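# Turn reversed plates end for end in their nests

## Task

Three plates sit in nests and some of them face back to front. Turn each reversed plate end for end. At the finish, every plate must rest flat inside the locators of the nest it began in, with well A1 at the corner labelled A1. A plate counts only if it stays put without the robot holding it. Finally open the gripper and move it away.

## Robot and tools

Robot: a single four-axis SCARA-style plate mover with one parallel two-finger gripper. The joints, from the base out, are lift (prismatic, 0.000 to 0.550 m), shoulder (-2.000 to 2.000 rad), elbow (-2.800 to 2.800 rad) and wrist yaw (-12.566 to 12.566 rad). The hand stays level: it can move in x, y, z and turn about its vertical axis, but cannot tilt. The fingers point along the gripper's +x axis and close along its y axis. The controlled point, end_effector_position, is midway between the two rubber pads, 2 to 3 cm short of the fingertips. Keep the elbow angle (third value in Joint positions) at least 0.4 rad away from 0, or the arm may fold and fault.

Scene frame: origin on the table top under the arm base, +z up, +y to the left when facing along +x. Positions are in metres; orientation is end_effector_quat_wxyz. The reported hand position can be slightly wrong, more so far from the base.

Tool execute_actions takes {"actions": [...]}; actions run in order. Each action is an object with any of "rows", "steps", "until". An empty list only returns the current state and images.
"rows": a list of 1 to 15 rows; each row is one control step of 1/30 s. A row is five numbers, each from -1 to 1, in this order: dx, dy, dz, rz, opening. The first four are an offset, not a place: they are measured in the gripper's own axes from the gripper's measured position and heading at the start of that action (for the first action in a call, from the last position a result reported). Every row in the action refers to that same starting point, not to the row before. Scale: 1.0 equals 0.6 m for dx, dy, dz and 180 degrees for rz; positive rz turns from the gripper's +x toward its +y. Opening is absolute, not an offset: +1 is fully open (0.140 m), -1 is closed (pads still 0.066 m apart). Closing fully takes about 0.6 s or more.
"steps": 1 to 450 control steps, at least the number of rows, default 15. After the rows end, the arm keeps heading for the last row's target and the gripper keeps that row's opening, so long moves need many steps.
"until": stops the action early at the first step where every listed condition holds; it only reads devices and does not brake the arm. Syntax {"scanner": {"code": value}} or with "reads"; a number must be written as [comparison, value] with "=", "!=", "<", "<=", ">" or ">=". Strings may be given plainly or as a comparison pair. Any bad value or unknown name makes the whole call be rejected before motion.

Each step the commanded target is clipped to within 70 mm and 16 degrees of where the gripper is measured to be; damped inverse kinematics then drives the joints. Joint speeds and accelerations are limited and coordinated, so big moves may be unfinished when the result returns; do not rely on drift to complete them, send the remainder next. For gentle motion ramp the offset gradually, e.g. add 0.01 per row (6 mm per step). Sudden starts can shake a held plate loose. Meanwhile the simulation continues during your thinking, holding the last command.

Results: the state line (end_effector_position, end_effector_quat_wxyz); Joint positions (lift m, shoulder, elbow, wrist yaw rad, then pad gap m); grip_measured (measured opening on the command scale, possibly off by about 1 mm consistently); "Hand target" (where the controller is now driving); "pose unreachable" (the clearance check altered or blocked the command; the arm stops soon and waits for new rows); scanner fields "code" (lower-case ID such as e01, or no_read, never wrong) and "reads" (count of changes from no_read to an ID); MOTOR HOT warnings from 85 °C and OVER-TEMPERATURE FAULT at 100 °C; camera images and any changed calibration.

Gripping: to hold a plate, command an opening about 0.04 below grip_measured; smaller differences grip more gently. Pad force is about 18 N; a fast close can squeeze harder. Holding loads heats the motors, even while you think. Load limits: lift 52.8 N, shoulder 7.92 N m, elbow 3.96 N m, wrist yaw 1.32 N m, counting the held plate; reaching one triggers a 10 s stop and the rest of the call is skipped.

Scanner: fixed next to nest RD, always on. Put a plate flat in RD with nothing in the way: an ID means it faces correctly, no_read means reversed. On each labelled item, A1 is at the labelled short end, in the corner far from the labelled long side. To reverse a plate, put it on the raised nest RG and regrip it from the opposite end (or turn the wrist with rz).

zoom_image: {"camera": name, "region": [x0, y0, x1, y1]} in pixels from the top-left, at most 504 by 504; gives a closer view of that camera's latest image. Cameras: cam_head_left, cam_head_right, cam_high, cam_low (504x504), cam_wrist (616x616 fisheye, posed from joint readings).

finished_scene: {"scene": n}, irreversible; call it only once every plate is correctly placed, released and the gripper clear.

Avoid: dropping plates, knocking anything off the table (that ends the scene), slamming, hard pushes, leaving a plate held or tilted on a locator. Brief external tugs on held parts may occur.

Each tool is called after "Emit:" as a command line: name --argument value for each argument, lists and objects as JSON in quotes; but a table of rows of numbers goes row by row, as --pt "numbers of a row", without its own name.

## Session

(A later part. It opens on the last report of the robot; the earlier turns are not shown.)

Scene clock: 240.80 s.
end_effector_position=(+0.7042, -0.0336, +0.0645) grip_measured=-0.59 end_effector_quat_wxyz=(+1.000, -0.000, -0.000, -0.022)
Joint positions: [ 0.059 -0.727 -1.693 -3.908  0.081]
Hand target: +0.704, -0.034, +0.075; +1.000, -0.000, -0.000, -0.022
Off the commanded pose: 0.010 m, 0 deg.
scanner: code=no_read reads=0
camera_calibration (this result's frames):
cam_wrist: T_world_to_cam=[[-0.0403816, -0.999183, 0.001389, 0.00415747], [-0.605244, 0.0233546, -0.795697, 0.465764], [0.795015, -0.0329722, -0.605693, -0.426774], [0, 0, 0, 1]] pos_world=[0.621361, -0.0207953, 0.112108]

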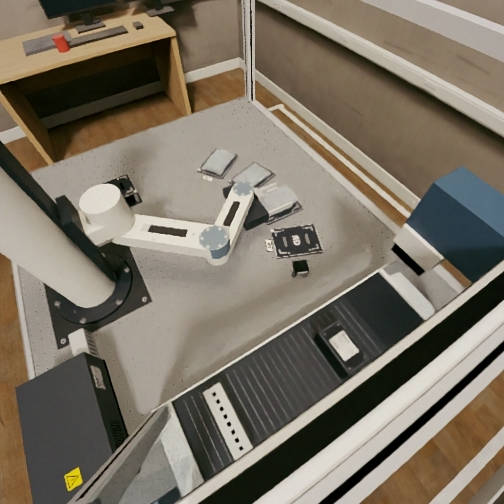

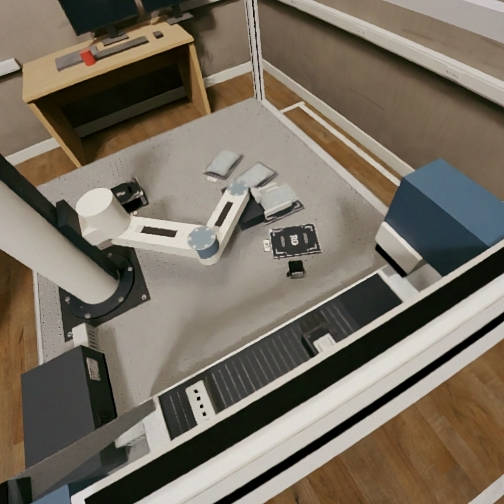

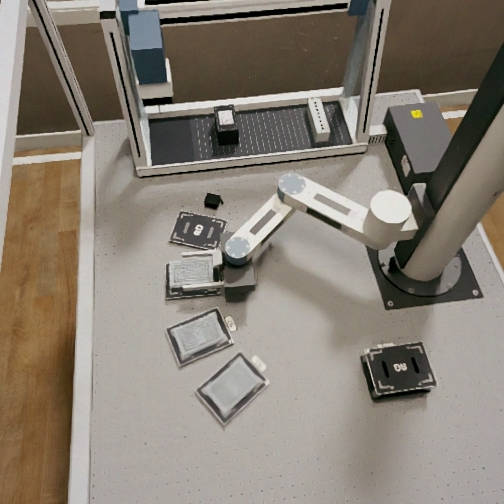

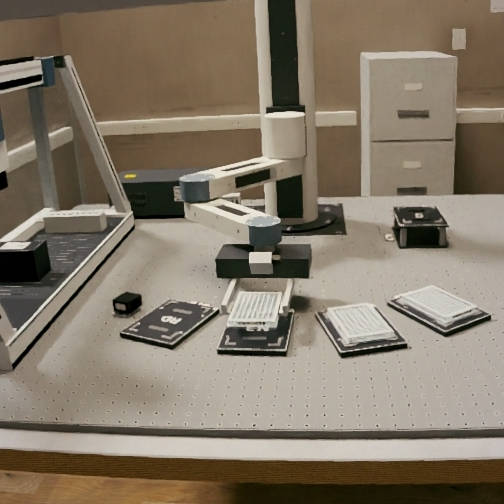

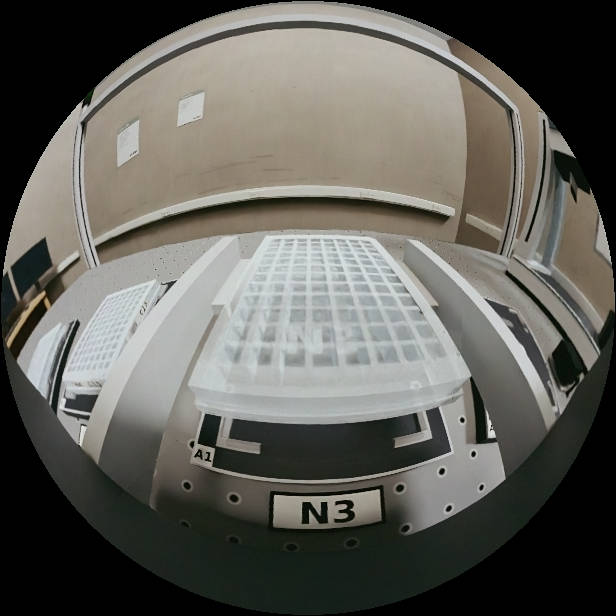

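Emit:
execute_actions --actions '[{"rows": [[0,0.0023,0.021,0.0015,-0.635],[-0.0004,0.0097,0.026,0.0063,-0.635],[-0.001,0.0217,0.032,0.0141,-0.635],[-0.002,0.0385,0.039,0.025,-0.635],[-0.0035,0.060,0.046,0.0391,-0.635],[-0.0062,0.0863,0.053,0.0564,-0.635],[-0.0108,0.117,0.060,0.0767,-0.635],[-0.018,0.1523,0.067,0.1002,-0.635],[-0.0275,0.1885,0.074,0.1247,-0.635],[-0.0385,0.2237,0.081,0.1491,-0.635],[-0.0513,0.2582,0.087,0.1734,-0.635],[-0.0658,0.2918,0.091,0.1977,-0.635],[-0.082,0.3243,0.0925,0.2221,-0.635],[-0.0998,0.3562,0.0925,0.2464,-0.635],[-0.1193,0.3865,0.0925,0.2708,-0.635]], "steps": 15}, {"rows": [[0.014,0.1125,0,0.0765,-0.635],[0.0147,0.151,0,0.1028,-0.635],[0.0132,0.189,0,0.1292,-0.635],[0.0093,0.2267,0,0.1556,-0.635],[0.0035,0.2638,0,0.1819,-0.635],[-0.0043,0.30,0,0.2083,-0.635],[-0.0143,0.3353,0,0.2347,-0.635],[-0.026,0.3693,0,0.261,-0.635],[-0.0393,0.4027,0,0.2874,-0.635],[-0.0543,0.4345,0,0.3138,-0.635],[-0.0712,0.4652,0,0.3401,-0.635],[-0.0892,0.4942,0,0.3665,-0.635],[-0.1085,0.5217,0,0.3929,-0.635],[-0.129,0.5477,0,0.4192,-0.635],[-0.1508,0.5718,0,0.4456,-0.635]], "steps": 15}, {"rows": [[0.049,0.0897,0,0.0828,-0.635],[0.061,0.1197,0,0.1101,-0.635],[0.0708,0.15,0,0.1375,-0.635],[0.079,0.1798,0,0.1649,-0.635],[0.0848,0.2095,0,0.1923,-0.635],[0.089,0.2388,0,0.2197,-0.635],[0.0915,0.2675,0,0.247,-0.635],[0.0922,0.2953,0,0.2744,-0.635],[0.0912,0.3217,0,0.3008,-0.635],[0.0892,0.3448,0,0.3251,-0.635],[0.086,0.3655,0,0.3474,-0.635],[0.0828,0.3825,0,0.3667,-0.635],[0.0795,0.3968,0,0.3829,-0.635],[0.0768,0.4073,0,0.3951,-0.635],[0.0747,0.4148,0,0.4042,-0.635]], "steps": 21}]'

Scene clock: 348.87 s.
end_effector_position=(+0.2233, +0.3465, +0.1178) grip_measured=-0.59 end_effector_quat_wxyz=(+0.099, -0.000, -0.000, +0.995)
Joint positions: [ 0.113  0.336 -1.572 -2.103  0.081]
Hand target: +0.224, +0.347, +0.118; +0.098, -0.000, -0.000, +0.995
Off the commanded pose: 0.000 m, 0 deg.
scanner: code=no_read reads=0
camera_calibration (this result's frames):
cam_wrist: T_world_to_cam=[[0.193005, 0.981197, 0.001389, -0.3739], [0.594518, -0.115818, -0.795697, -0.0113973], [-0.780575, 0.1544, -0.605693, 0.287246], [0, 0, 0, 1]] pos_world=[0.303157, 0.321199, 0.165433]

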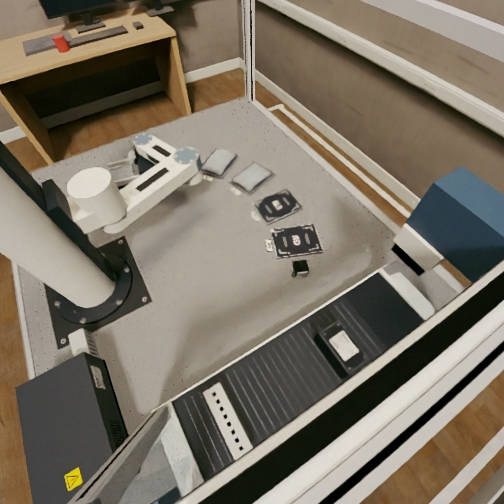

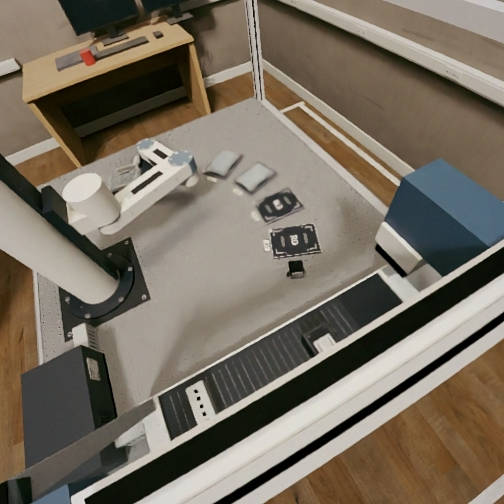

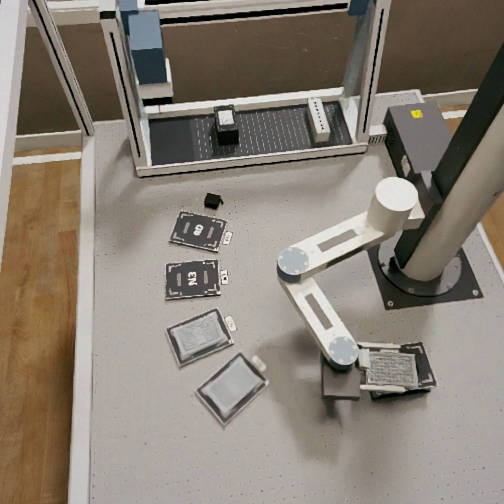

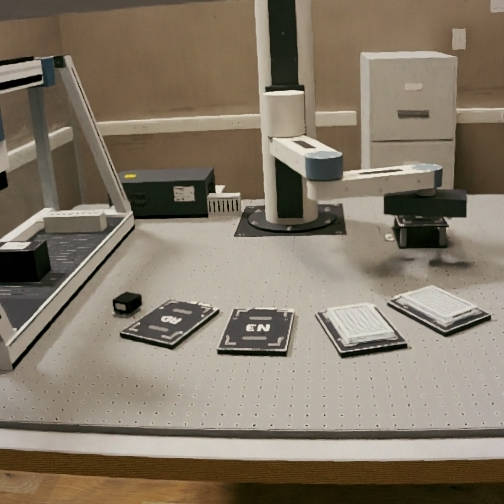

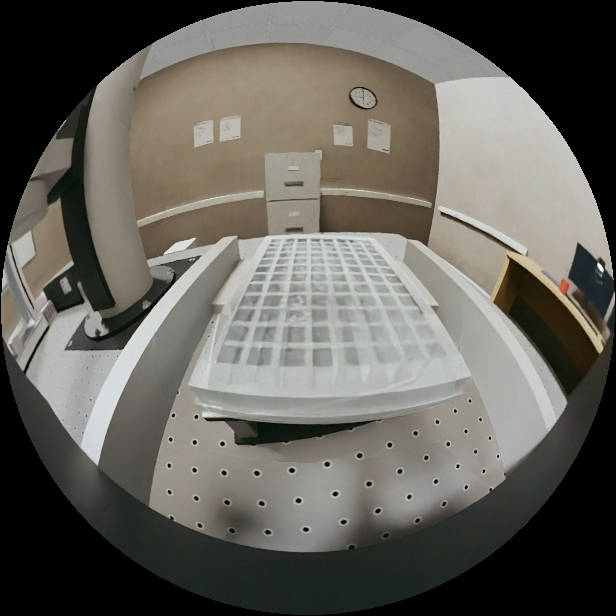

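Emit:
execute_actions --actions '[{"rows": [[0.005,0.002,-0.001,0.004,-0.635],[0.015,0.005,-0.003,0.012,-0.635],[0.028,0.010,-0.005,0.023,-0.635],[0.043,0.015,-0.007,0.035,-0.635],[0.056,0.019,-0.010,0.046,-0.635],[0.067,0.023,-0.012,0.055,-0.635],[0.074,0.0255,-0.013,0.061,-0.635],[0.0768,0.0264,-0.013,0.0629,-0.635]], "steps": 14}]'

Scene clock: 355.43 s.
end_effector_position=(+0.1747, +0.3400, +0.1100) grip_measured=-0.59 end_effector_quat_wxyz=(-0.000, -0.000, -0.000, +1.000)
Joint positions: [ 0.105  0.47  -1.565 -2.046  0.081]
Hand target: +0.175, +0.340, +0.110; +0.000, -0.000, -0.000, +1.000
Off the commanded pose: 0.000 m, 0 deg.
scanner: code=no_read reads=0
camera_calibration (this result's frames):
cam_wrist: T_world_to_cam=[[-0.00417562, 0.99999, 0.001389, -0.330062], [0.605684, 0.00363436, -0.795697, -0.0320894], [-0.795695, -0.00248124, -0.605693, 0.301585], [0, 0, 0, 1]] pos_world=[0.258028, 0.330924, 0.157593]

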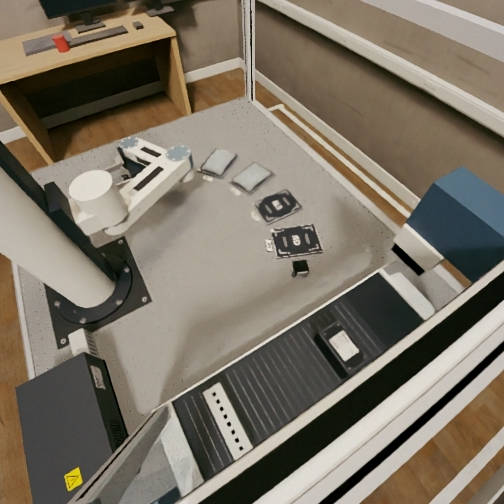

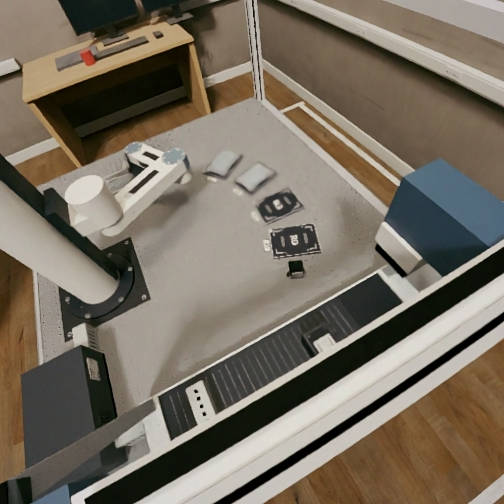

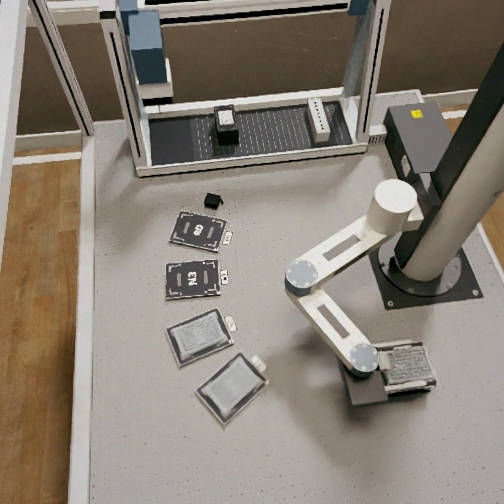

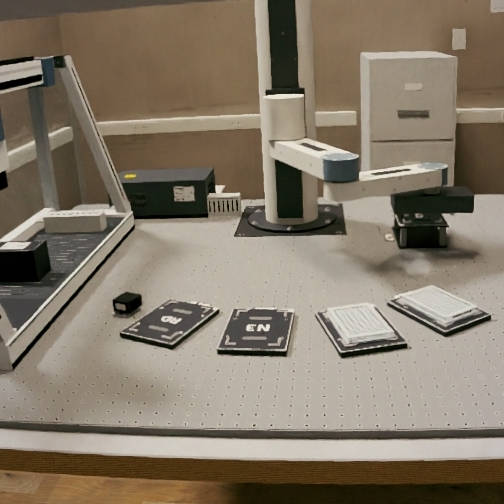

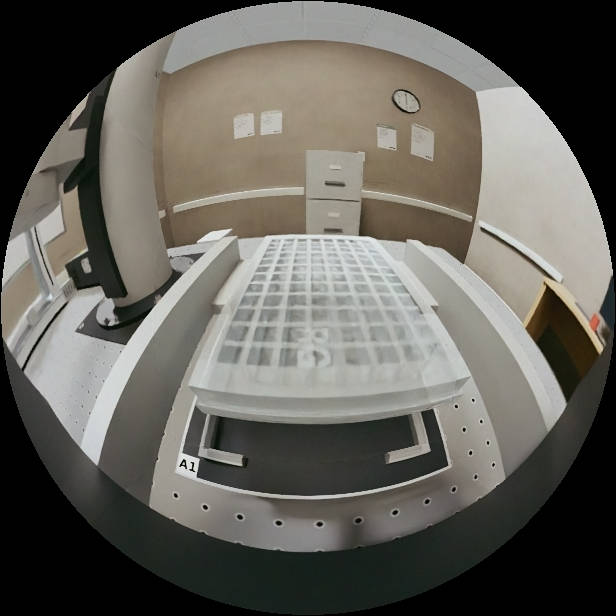

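Emit:
zoom_image --camera "cam_wrist" --region '[165, 400, 255, 490]'

Emit:
zoom_image --camera "cam_wrist" --region '[375, 395, 465, 485]'

Region (165, 400, 255, 490) of cam_wrist's 616x616 image, scaled by 5.600, with more detail than that image has.

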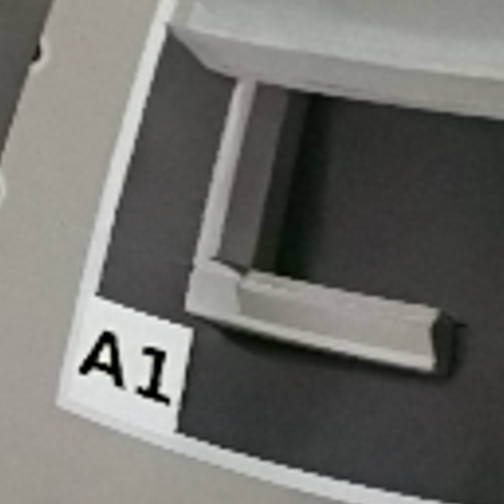

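Region (375, 395, 465, 485) of cam_wrist's 616x616 image, scaled by 5.600, with more detail than that image has.

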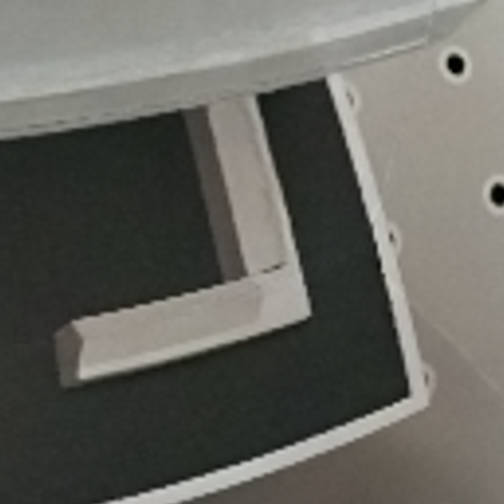

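Emit:
execute_actions --actions '[{"rows": [[-0.003,0.002,-0.003,0.0003,-0.635],[-0.007,0.005,-0.008,0.0006,-0.635],[-0.010,0.008,-0.014,0.001,-0.635],[-0.012,0.009,-0.020,0.001,-0.635],[-0.012,0.009,-0.026,0.001,-0.635],[-0.012,0.009,-0.030,0.001,-0.635]], "steps": 11}]'

Scene clock: 382.10 s.
end_effector_position=(+0.1821, +0.3347, +0.0919) grip_measured=-0.59 end_effector_quat_wxyz=(-0.001, -0.000, -0.000, +1.000)
Joint positions: [ 0.087  0.442 -1.555 -2.026  0.081]
Hand target: +0.182, +0.335, +0.092; -0.002, -0.000, -0.000, +1.000
Off the commanded pose: 0.000 m, 0 deg.
scanner: code=no_read reads=0
camera_calibration (this result's frames):
cam_wrist: T_world_to_cam=[[-0.00664063, 0.999977, 0.001389, -0.324251], [0.605673, 0.00512739, -0.795697, -0.0513926], [-0.795686, -0.00444266, -0.605693, 0.297113], [0, 0, 0, 1]] pos_world=[0.265383, 0.325827, 0.139517]

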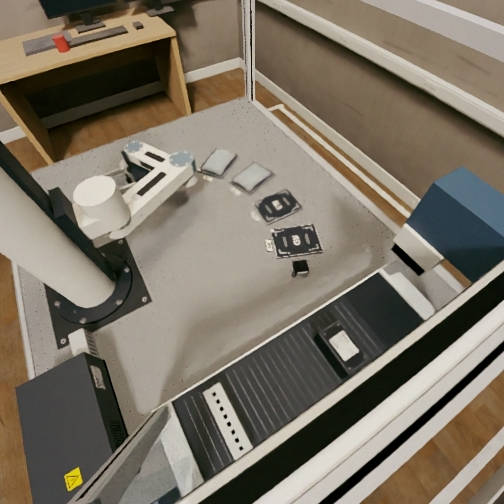

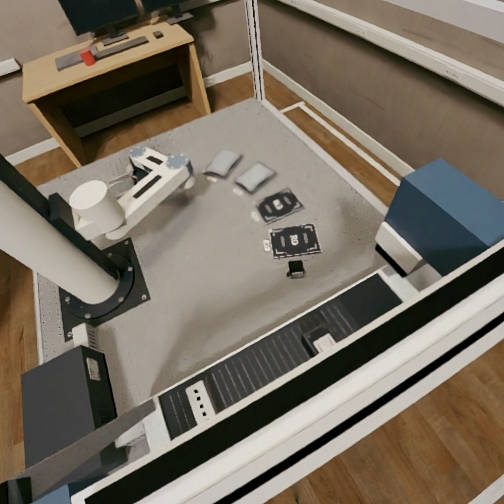

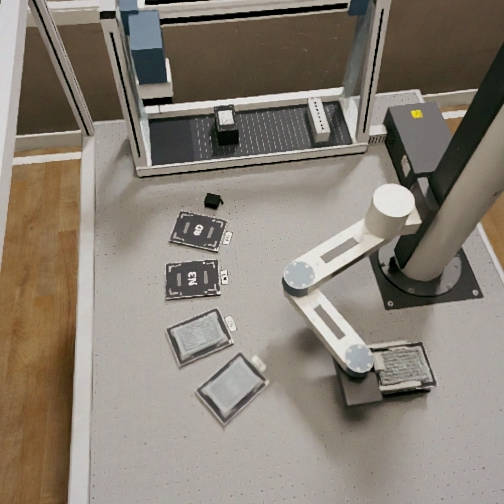

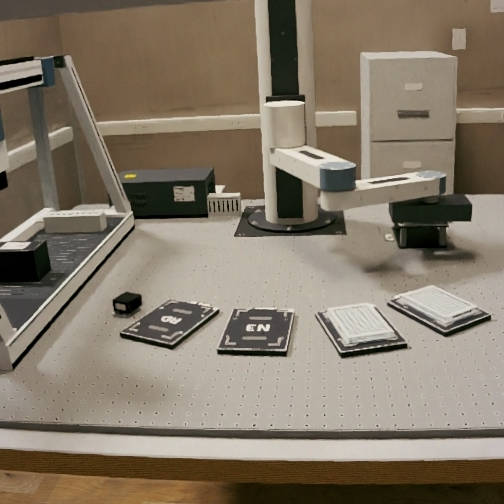

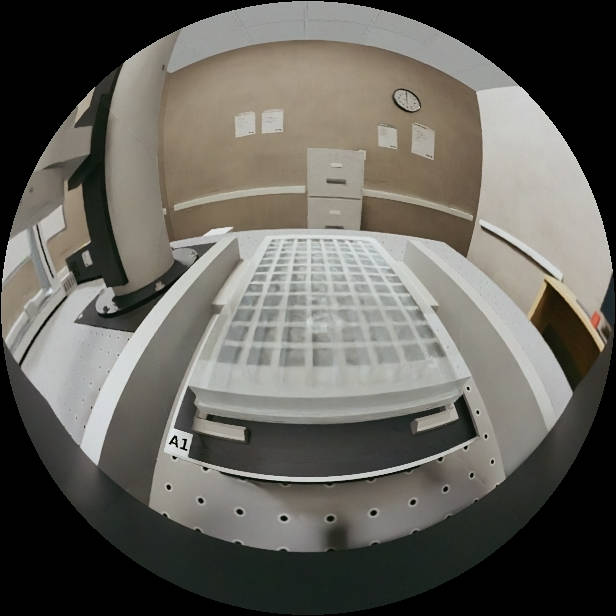

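Emit:
zoom_image --camera "cam_wrist" --region '[160, 380, 250, 470]'

Emit:
zoom_image --camera "cam_wrist" --region '[400, 370, 490, 460]'

Region (160, 380, 250, 470) of cam_wrist's 616x616 image, scaled by 5.600, with more detail than that image has.

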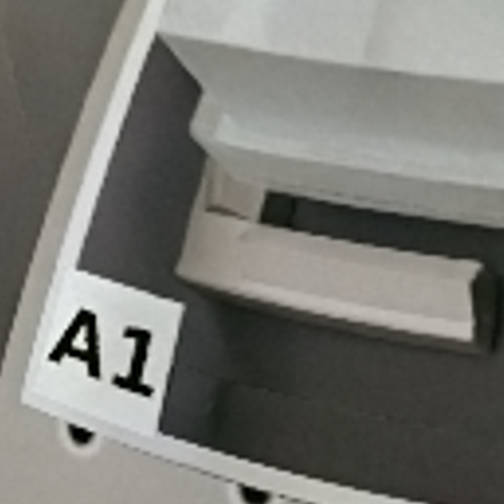

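Region (400, 370, 490, 460) of cam_wrist's 616x616 image, scaled by 5.600, with more detail than that image has.

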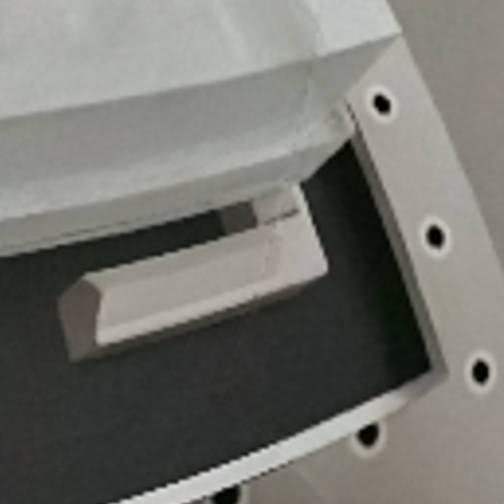

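Emit:
execute_actions --actions '[{"rows": [[0.0003,0.0003,-0.002,0.0005,-0.635],[0.0005,0.0005,-0.005,0.001,-0.635],[0.0005,0.0005,-0.008,0.001,-0.635],[0.0005,0.0005,-0.011,0.001,-0.635],[0.0005,0.0005,-0.0135,0.001,-0.635],[0.0005,0.0005,-0.0155,0.001,-0.635],[0.0005,0.0005,-0.0162,0.001,-0.635]], "steps": 11}]'

Scene clock: 398.37 s.
end_effector_position=(+0.1817, +0.3342, +0.0821) grip_measured=-0.59 end_effector_quat_wxyz=(-0.004, -0.000, -0.000, +1.000)
Joint positions: [ 0.077  0.443 -1.555 -2.022  0.081]
Hand target: +0.182, +0.334, +0.082; -0.003, -0.000, -0.000, +1.000
Off the commanded pose: 0.000 m, 0 deg.
scanner: code=no_read reads=0
camera_calibration (this result's frames):
cam_wrist: T_world_to_cam=[[-0.010828, 0.99994, 0.001389, -0.322966], [0.605646, 0.00766361, -0.795697, -0.0598299], [-0.795661, -0.00777456, -0.605693, 0.292036], [0, 0, 0, 1]] pos_world=[0.2651, 0.325675, 0.129726]

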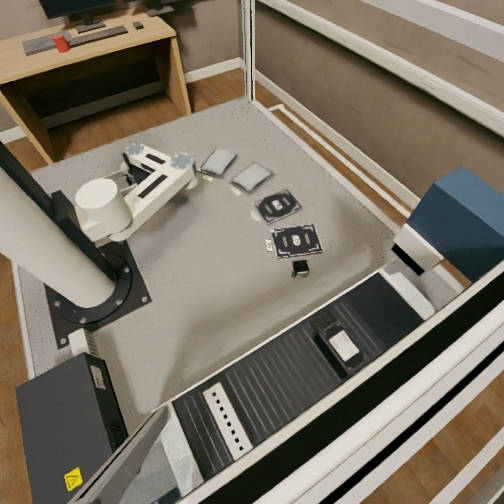

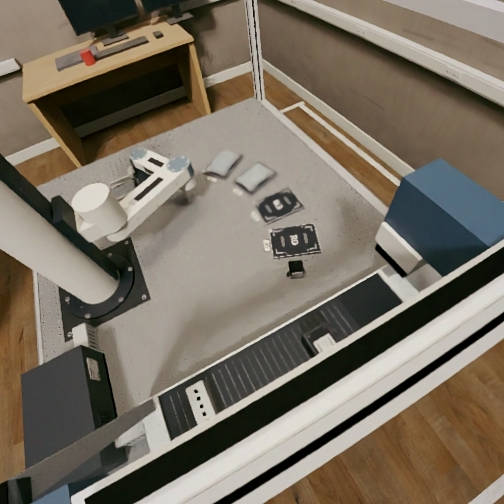

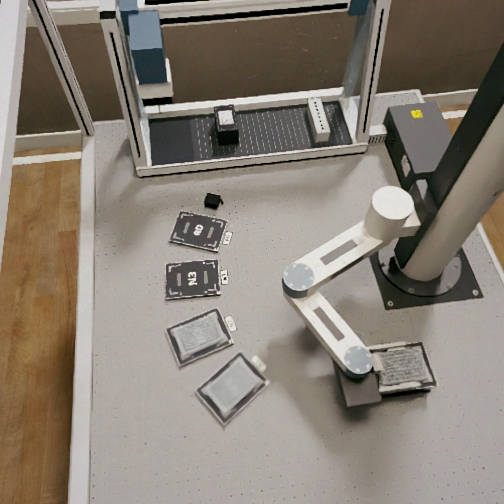

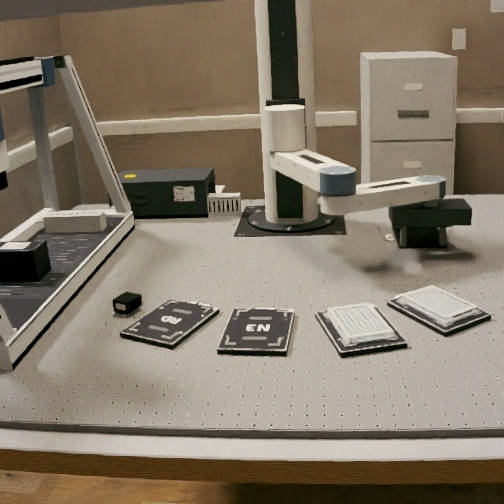

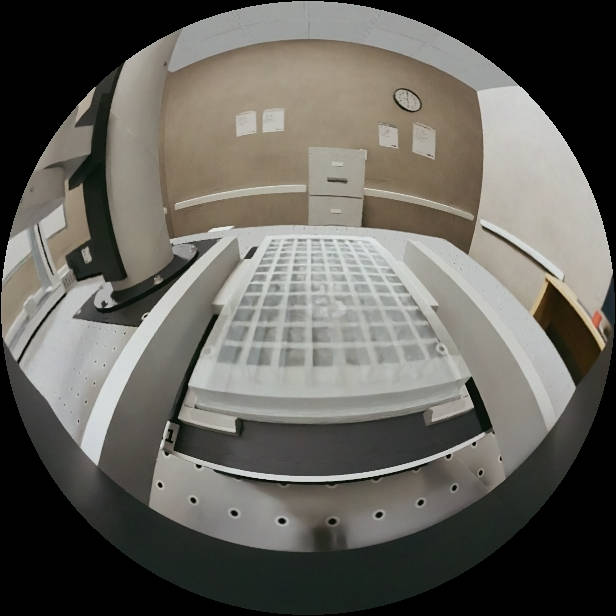

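Emit:
execute_actions --actions '[{"rows": [[0,0,0,0,-0.53],[0,0,0,0,-0.44],[0,0,0.001,0,-0.35],[0,0,0.006,0,-0.26],[0,0,0.014,0,-0.2],[0,0,0.023,0,-0.2],[0,0,0.031,0,-0.2],[0,0,0.035,0,-0.2],[0,0,0.035,0.01,-0.2],[0,0,0.035,0.03,-0.2],[0,0,0.035,0.055,-0.2],[0,0,0.035,0.085,-0.2],[0,0,0.035,0.12,-0.2],[0,0,0.035,0.16,-0.2],[0,0,0.035,0.999,-0.2]], "steps": 52}]'

Scene clock: 413.70 s.
end_effector_position=(+0.1789, +0.3352, +0.1031) grip_measured=-0.20 end_effector_quat_wxyz=(+0.975, +0.000, +0.000, -0.222)
Joint positions: [ 0.098  1.278 -1.838  0.114  0.096]
Hand target: +0.180, +0.335, +0.103; +0.992, +0.000, +0.000, -0.128
Off the commanded pose: 0.003 m, 26 deg; orientation clipped at the last step of the last action.
scanner: code=no_read reads=0
camera_calibration (this result's frames):
cam_wrist: T_world_to_cam=[[-0.42901, -0.903299, 0.001389, 0.388712], [-0.547597, 0.25885, -0.795697, 0.080716], [0.718393, -0.342123, -0.605693, 0.143706], [0, 0, 0, 1]] pos_world=[0.107724, 0.379395, 0.150728]

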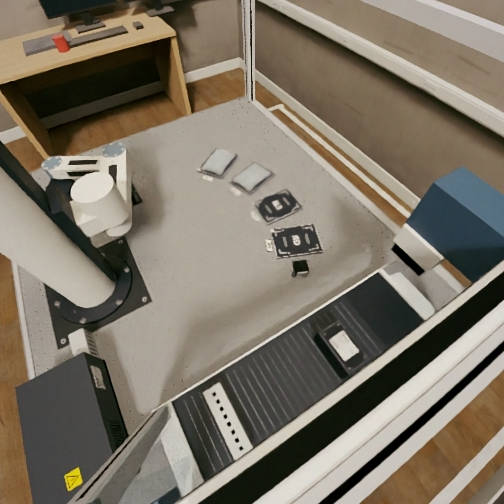

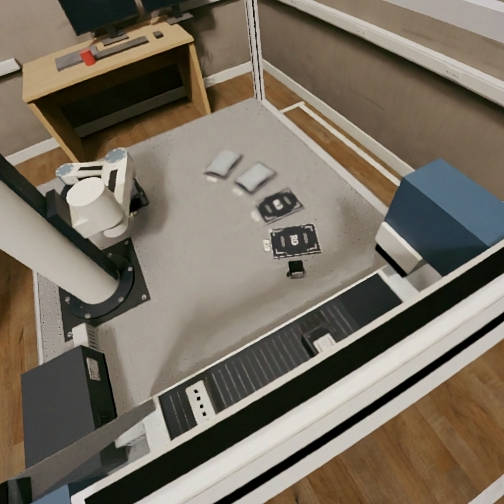

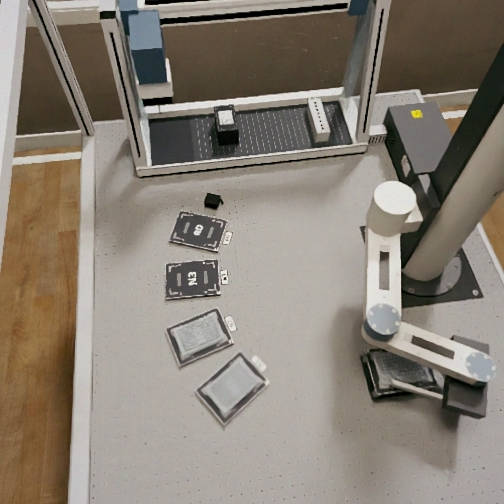

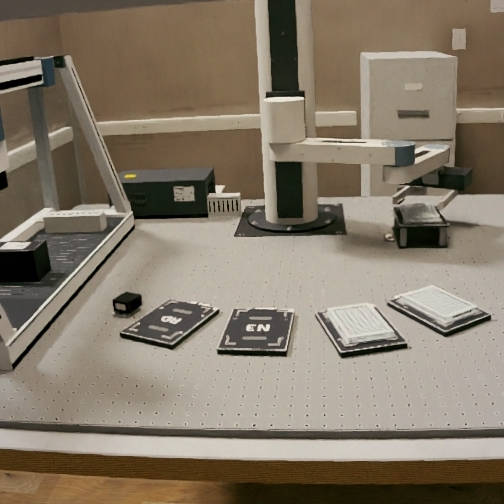

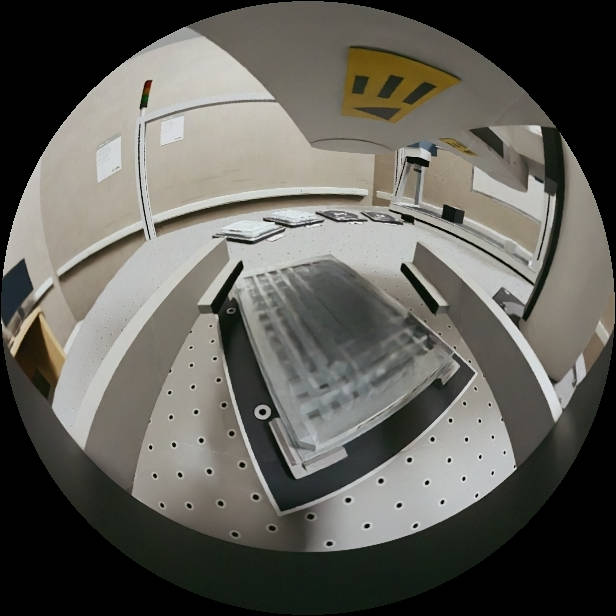

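Emit:
execute_actions --actions '[{"rows": [[0.004,0.0005,0,0.08,-0.2],[0.005,0.0005,0,0.105,-0.2],[0.005,0.0005,0,0.128,-0.2],[0.005,0.0005,0,0.1439,-0.2]], "steps": 11}]'

Scene clock: 420.97 s.
end_effector_position=(+0.1816, +0.3341, +0.1031) grip_measured=-0.20 end_effector_quat_wxyz=(+1.000, +0.000, +0.000, +0.003)
Joint positions: [ 0.098  1.221 -1.518  0.303  0.096]
Hand target: +0.182, +0.334, +0.103; +1.000, +0.000, +0.000, +0.002
Off the commanded pose: 0.000 m, 0 deg.
scanner: code=no_read reads=0
camera_calibration (this result's frames):
cam_wrist: T_world_to_cam=[[0.00906179, -0.999958, 0.001389, 0.341651], [-0.605659, -0.00659385, -0.795697, 0.18169], [0.795673, 0.00636918, -0.605693, 0.0109351], [0, 0, 0, 1]] pos_world=[0.0982452, 0.342765, 0.150719]

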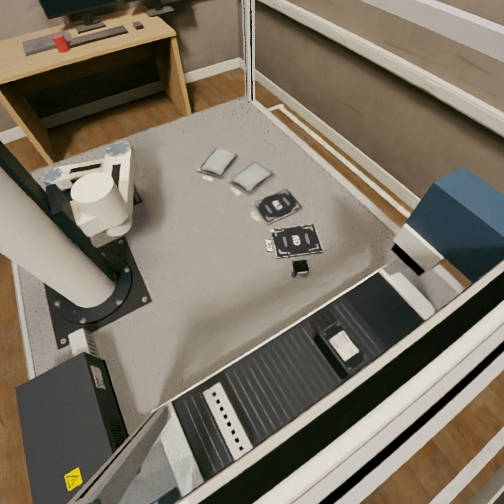

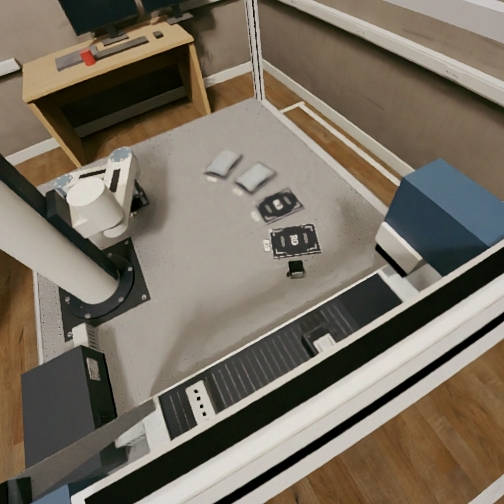

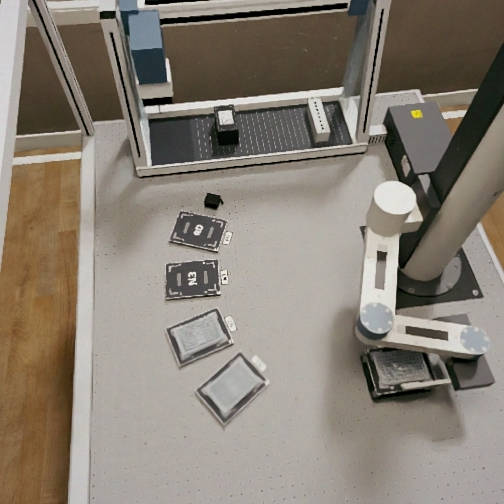

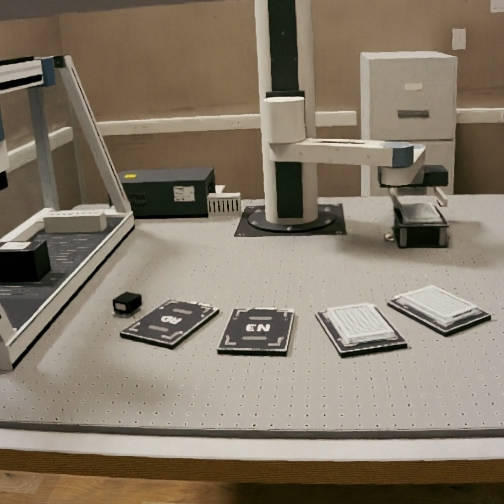

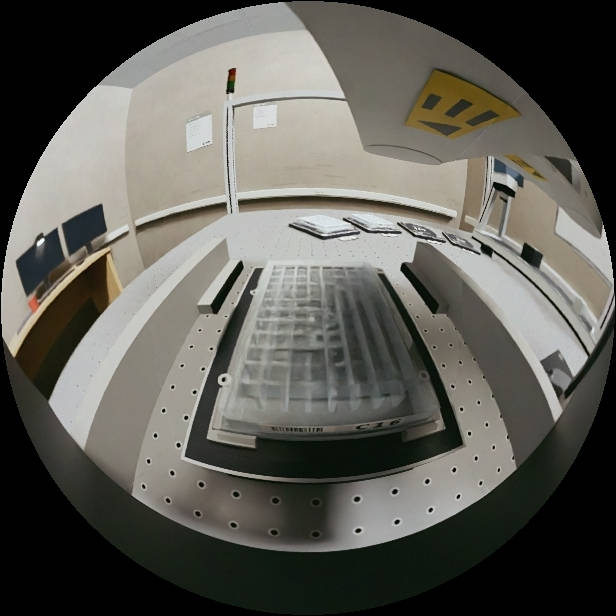

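Emit:
zoom_image --camera "cam_wrist" --region '[170, 370, 270, 470]'

Emit:
zoom_image --camera "cam_wrist" --region '[385, 365, 485, 465]'

Emit:
zoom_image --camera "cam_wrist" --region '[235, 250, 405, 320]'

Region (170, 370, 270, 470) of cam_wrist's 616x616 image, scaled by 5.040, with more detail than that image has.

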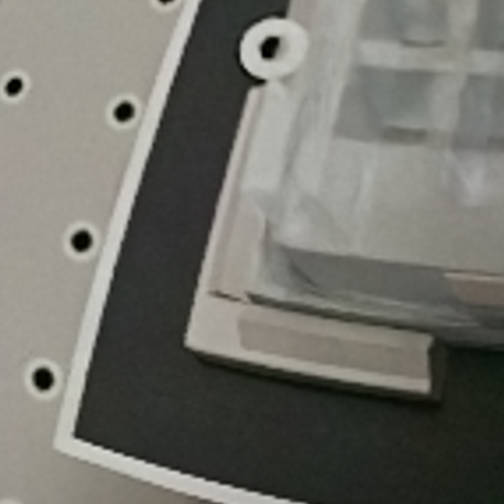

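Region (385, 365, 485, 465) of cam_wrist's 616x616 image, scaled by 5.040, with more detail than that image has.

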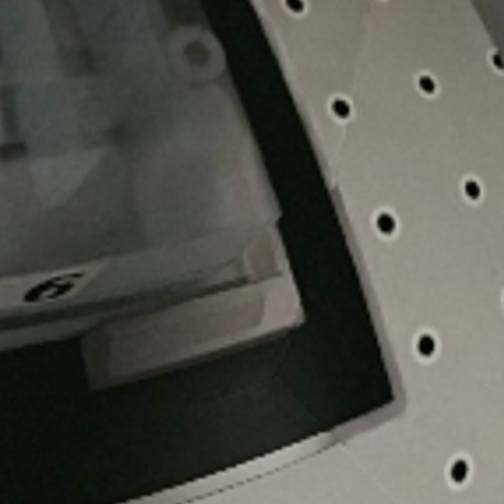

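Region (235, 250, 405, 320) of cam_wrist's 616x616 image, scaled by 2.965, with more detail than that image has; it fills the top 208 rows of this view, and the rest is white.

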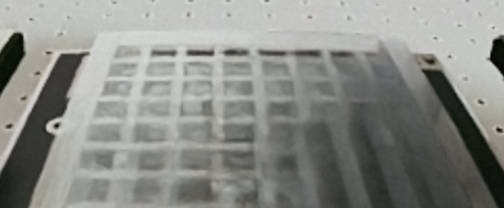

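Emit:
execute_actions --actions '[{"rows": [[0,-0.0004,-0.004,0,-0.24],[0,-0.0007,-0.011,0,-0.28],[0,-0.0007,-0.019,0,-0.32],[0,-0.0007,-0.027,0,-0.36],[0,-0.0007,-0.033,0,-0.40],[0,-0.0007,-0.0355,0,-0.44],[0,-0.0007,-0.0355,0,-0.47],[0,-0.0007,-0.0355,0,-0.50],[0,-0.0007,-0.0355,0,-0.53],[0,-0.0007,-0.0355,0,-0.555],[0,-0.0007,-0.0355,0,-0.575],[0,-0.0007,-0.0355,0,-0.595],[0,-0.0007,-0.0355,0,-0.615],[0,-0.0007,-0.0355,0,-0.635]], "steps": 17}]'

Scene clock: 448.80 s.
end_effector_position=(+0.1816, +0.3337, +0.0817) grip_measured=-0.59 end_effector_quat_wxyz=(+1.000, +0.000, +0.000, +0.003)
Joint positions: [ 0.077  1.22  -1.516  0.301  0.081]
Hand target: +0.182, +0.334, +0.082; +1.000, +0.000, +0.000, +0.003
Off the commanded pose: 0.000 m, 0 deg.
scanner: code=no_read reads=0
camera_calibration (this result's frames):
cam_wrist: T_world_to_cam=[[0.00922025, -0.999957, 0.001389, 0.341284], [-0.605658, -0.00668982, -0.795697, 0.164707], [0.795672, 0.00649527, -0.605693, -0.00200549], [0, 0, 0, 1]] pos_world=[0.0982048, 0.342384, 0.129368]

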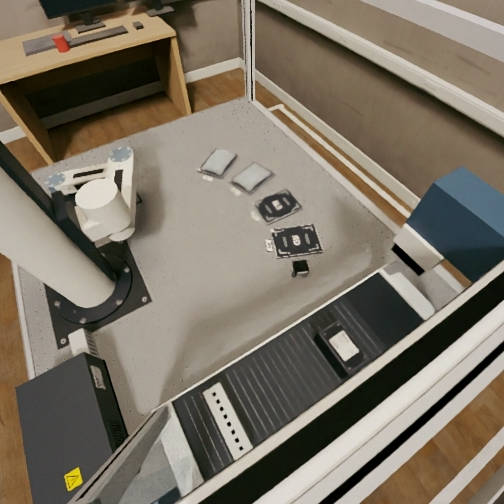

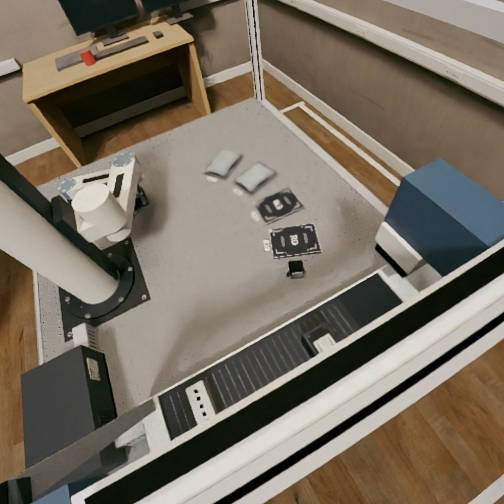

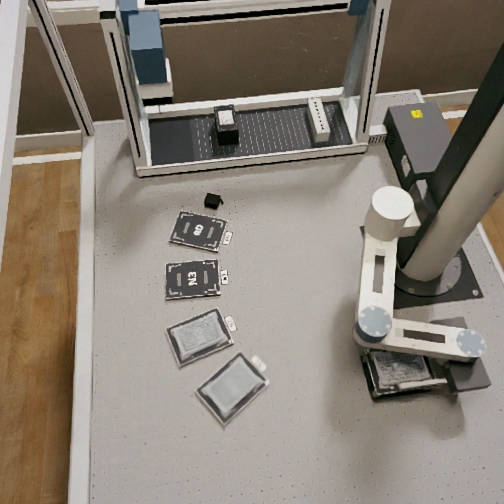

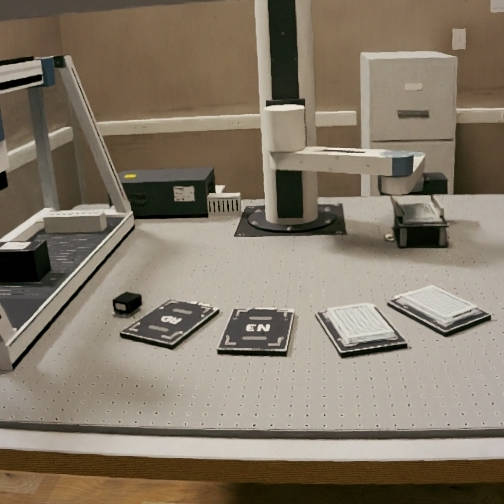

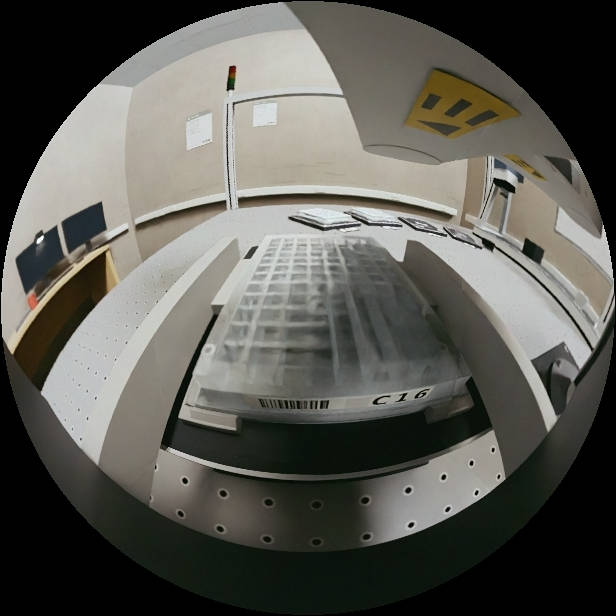

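Emit:
execute_actions --actions '[{"rows": [[0,0,0.002,0,-0.635],[0,0,0.006,0,-0.635],[0,0,0.012,0,-0.635],[0,0,0.019,0,-0.635],[0.002,0,0.026,0,-0.635],[0.007,-0.001,0.032,0,-0.635],[0.016,-0.003,0.037,0,-0.635],[0.029,-0.006,0.039,0,-0.635],[0.046,-0.010,0.039,0,-0.635],[0.066,-0.016,0.039,0,-0.635],[0.089,-0.023,0.039,0,-0.635],[0.114,-0.032,0.039,0,-0.635],[0.140,-0.042,0.039,0,-0.635],[0.167,-0.053,0.039,-0.005,-0.635],[0.8678,-0.6168,-0.0195,-0.01576,-0.635]], "steps": 56}]'

Scene clock: 481.17 s.
end_effector_position=(+0.5890, +0.0080, +0.0758) grip_measured=-0.59 end_effector_quat_wxyz=(+0.999, +0.000, +0.000, -0.053)
Joint positions: [ 0.071 -0.81  -1.108  1.812  0.081]
Hand target: +0.623, -0.018, +0.073; +0.999, +0.000, +0.000, -0.048
Off the commanded pose: 0.123 m, 4 deg; position clipped at the last step of the last action.
scanner: code=no_read reads=0
camera_calibration (this result's frames):
cam_wrist: T_world_to_cam=[[-0.102269, -0.994756, 0.001389, 0.077484], [-0.602631, 0.0608445, -0.795697, 0.402255], [0.79144, -0.0822125, -0.605693, -0.324459], [0, 0, 0, 1]] pos_world=[0.507125, 0.025928, 0.123443]

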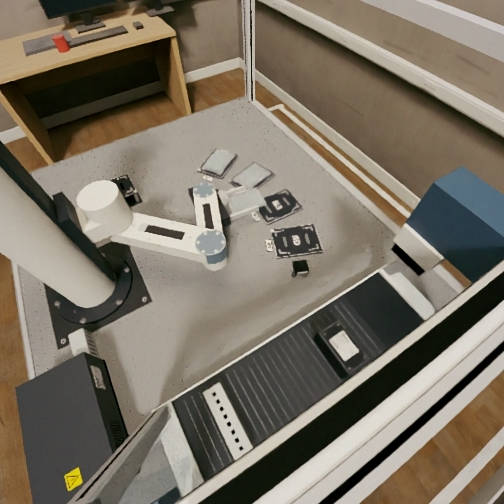

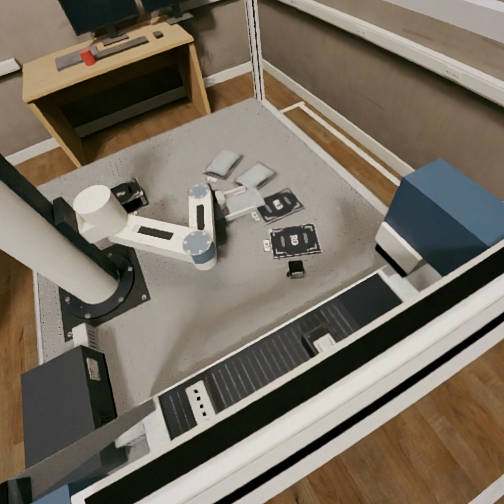

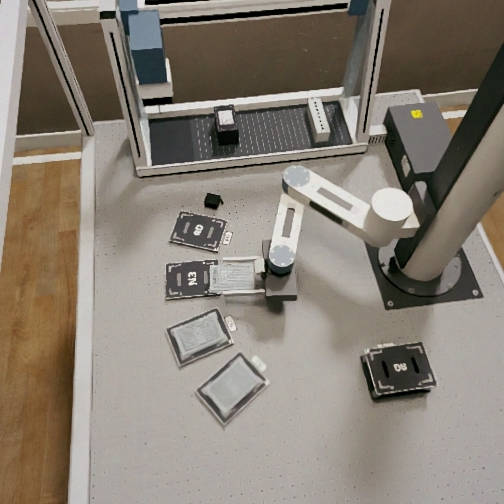

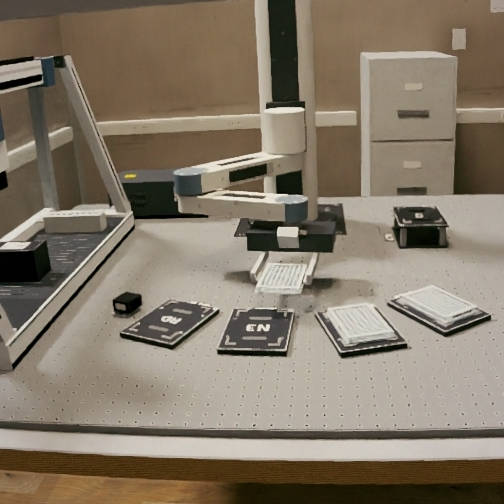

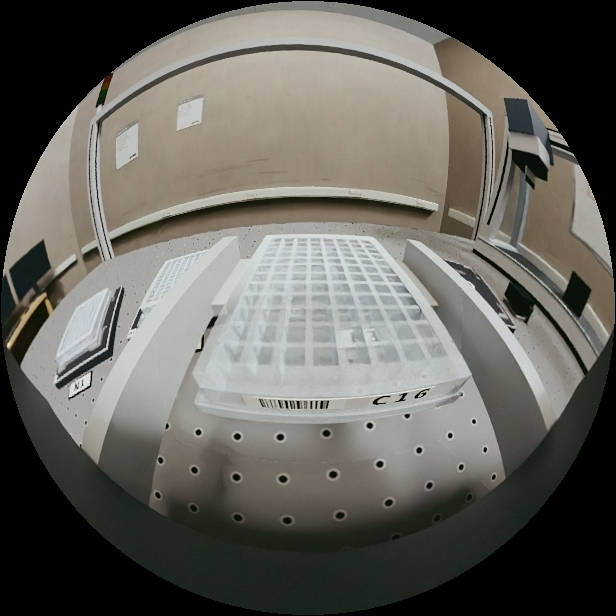

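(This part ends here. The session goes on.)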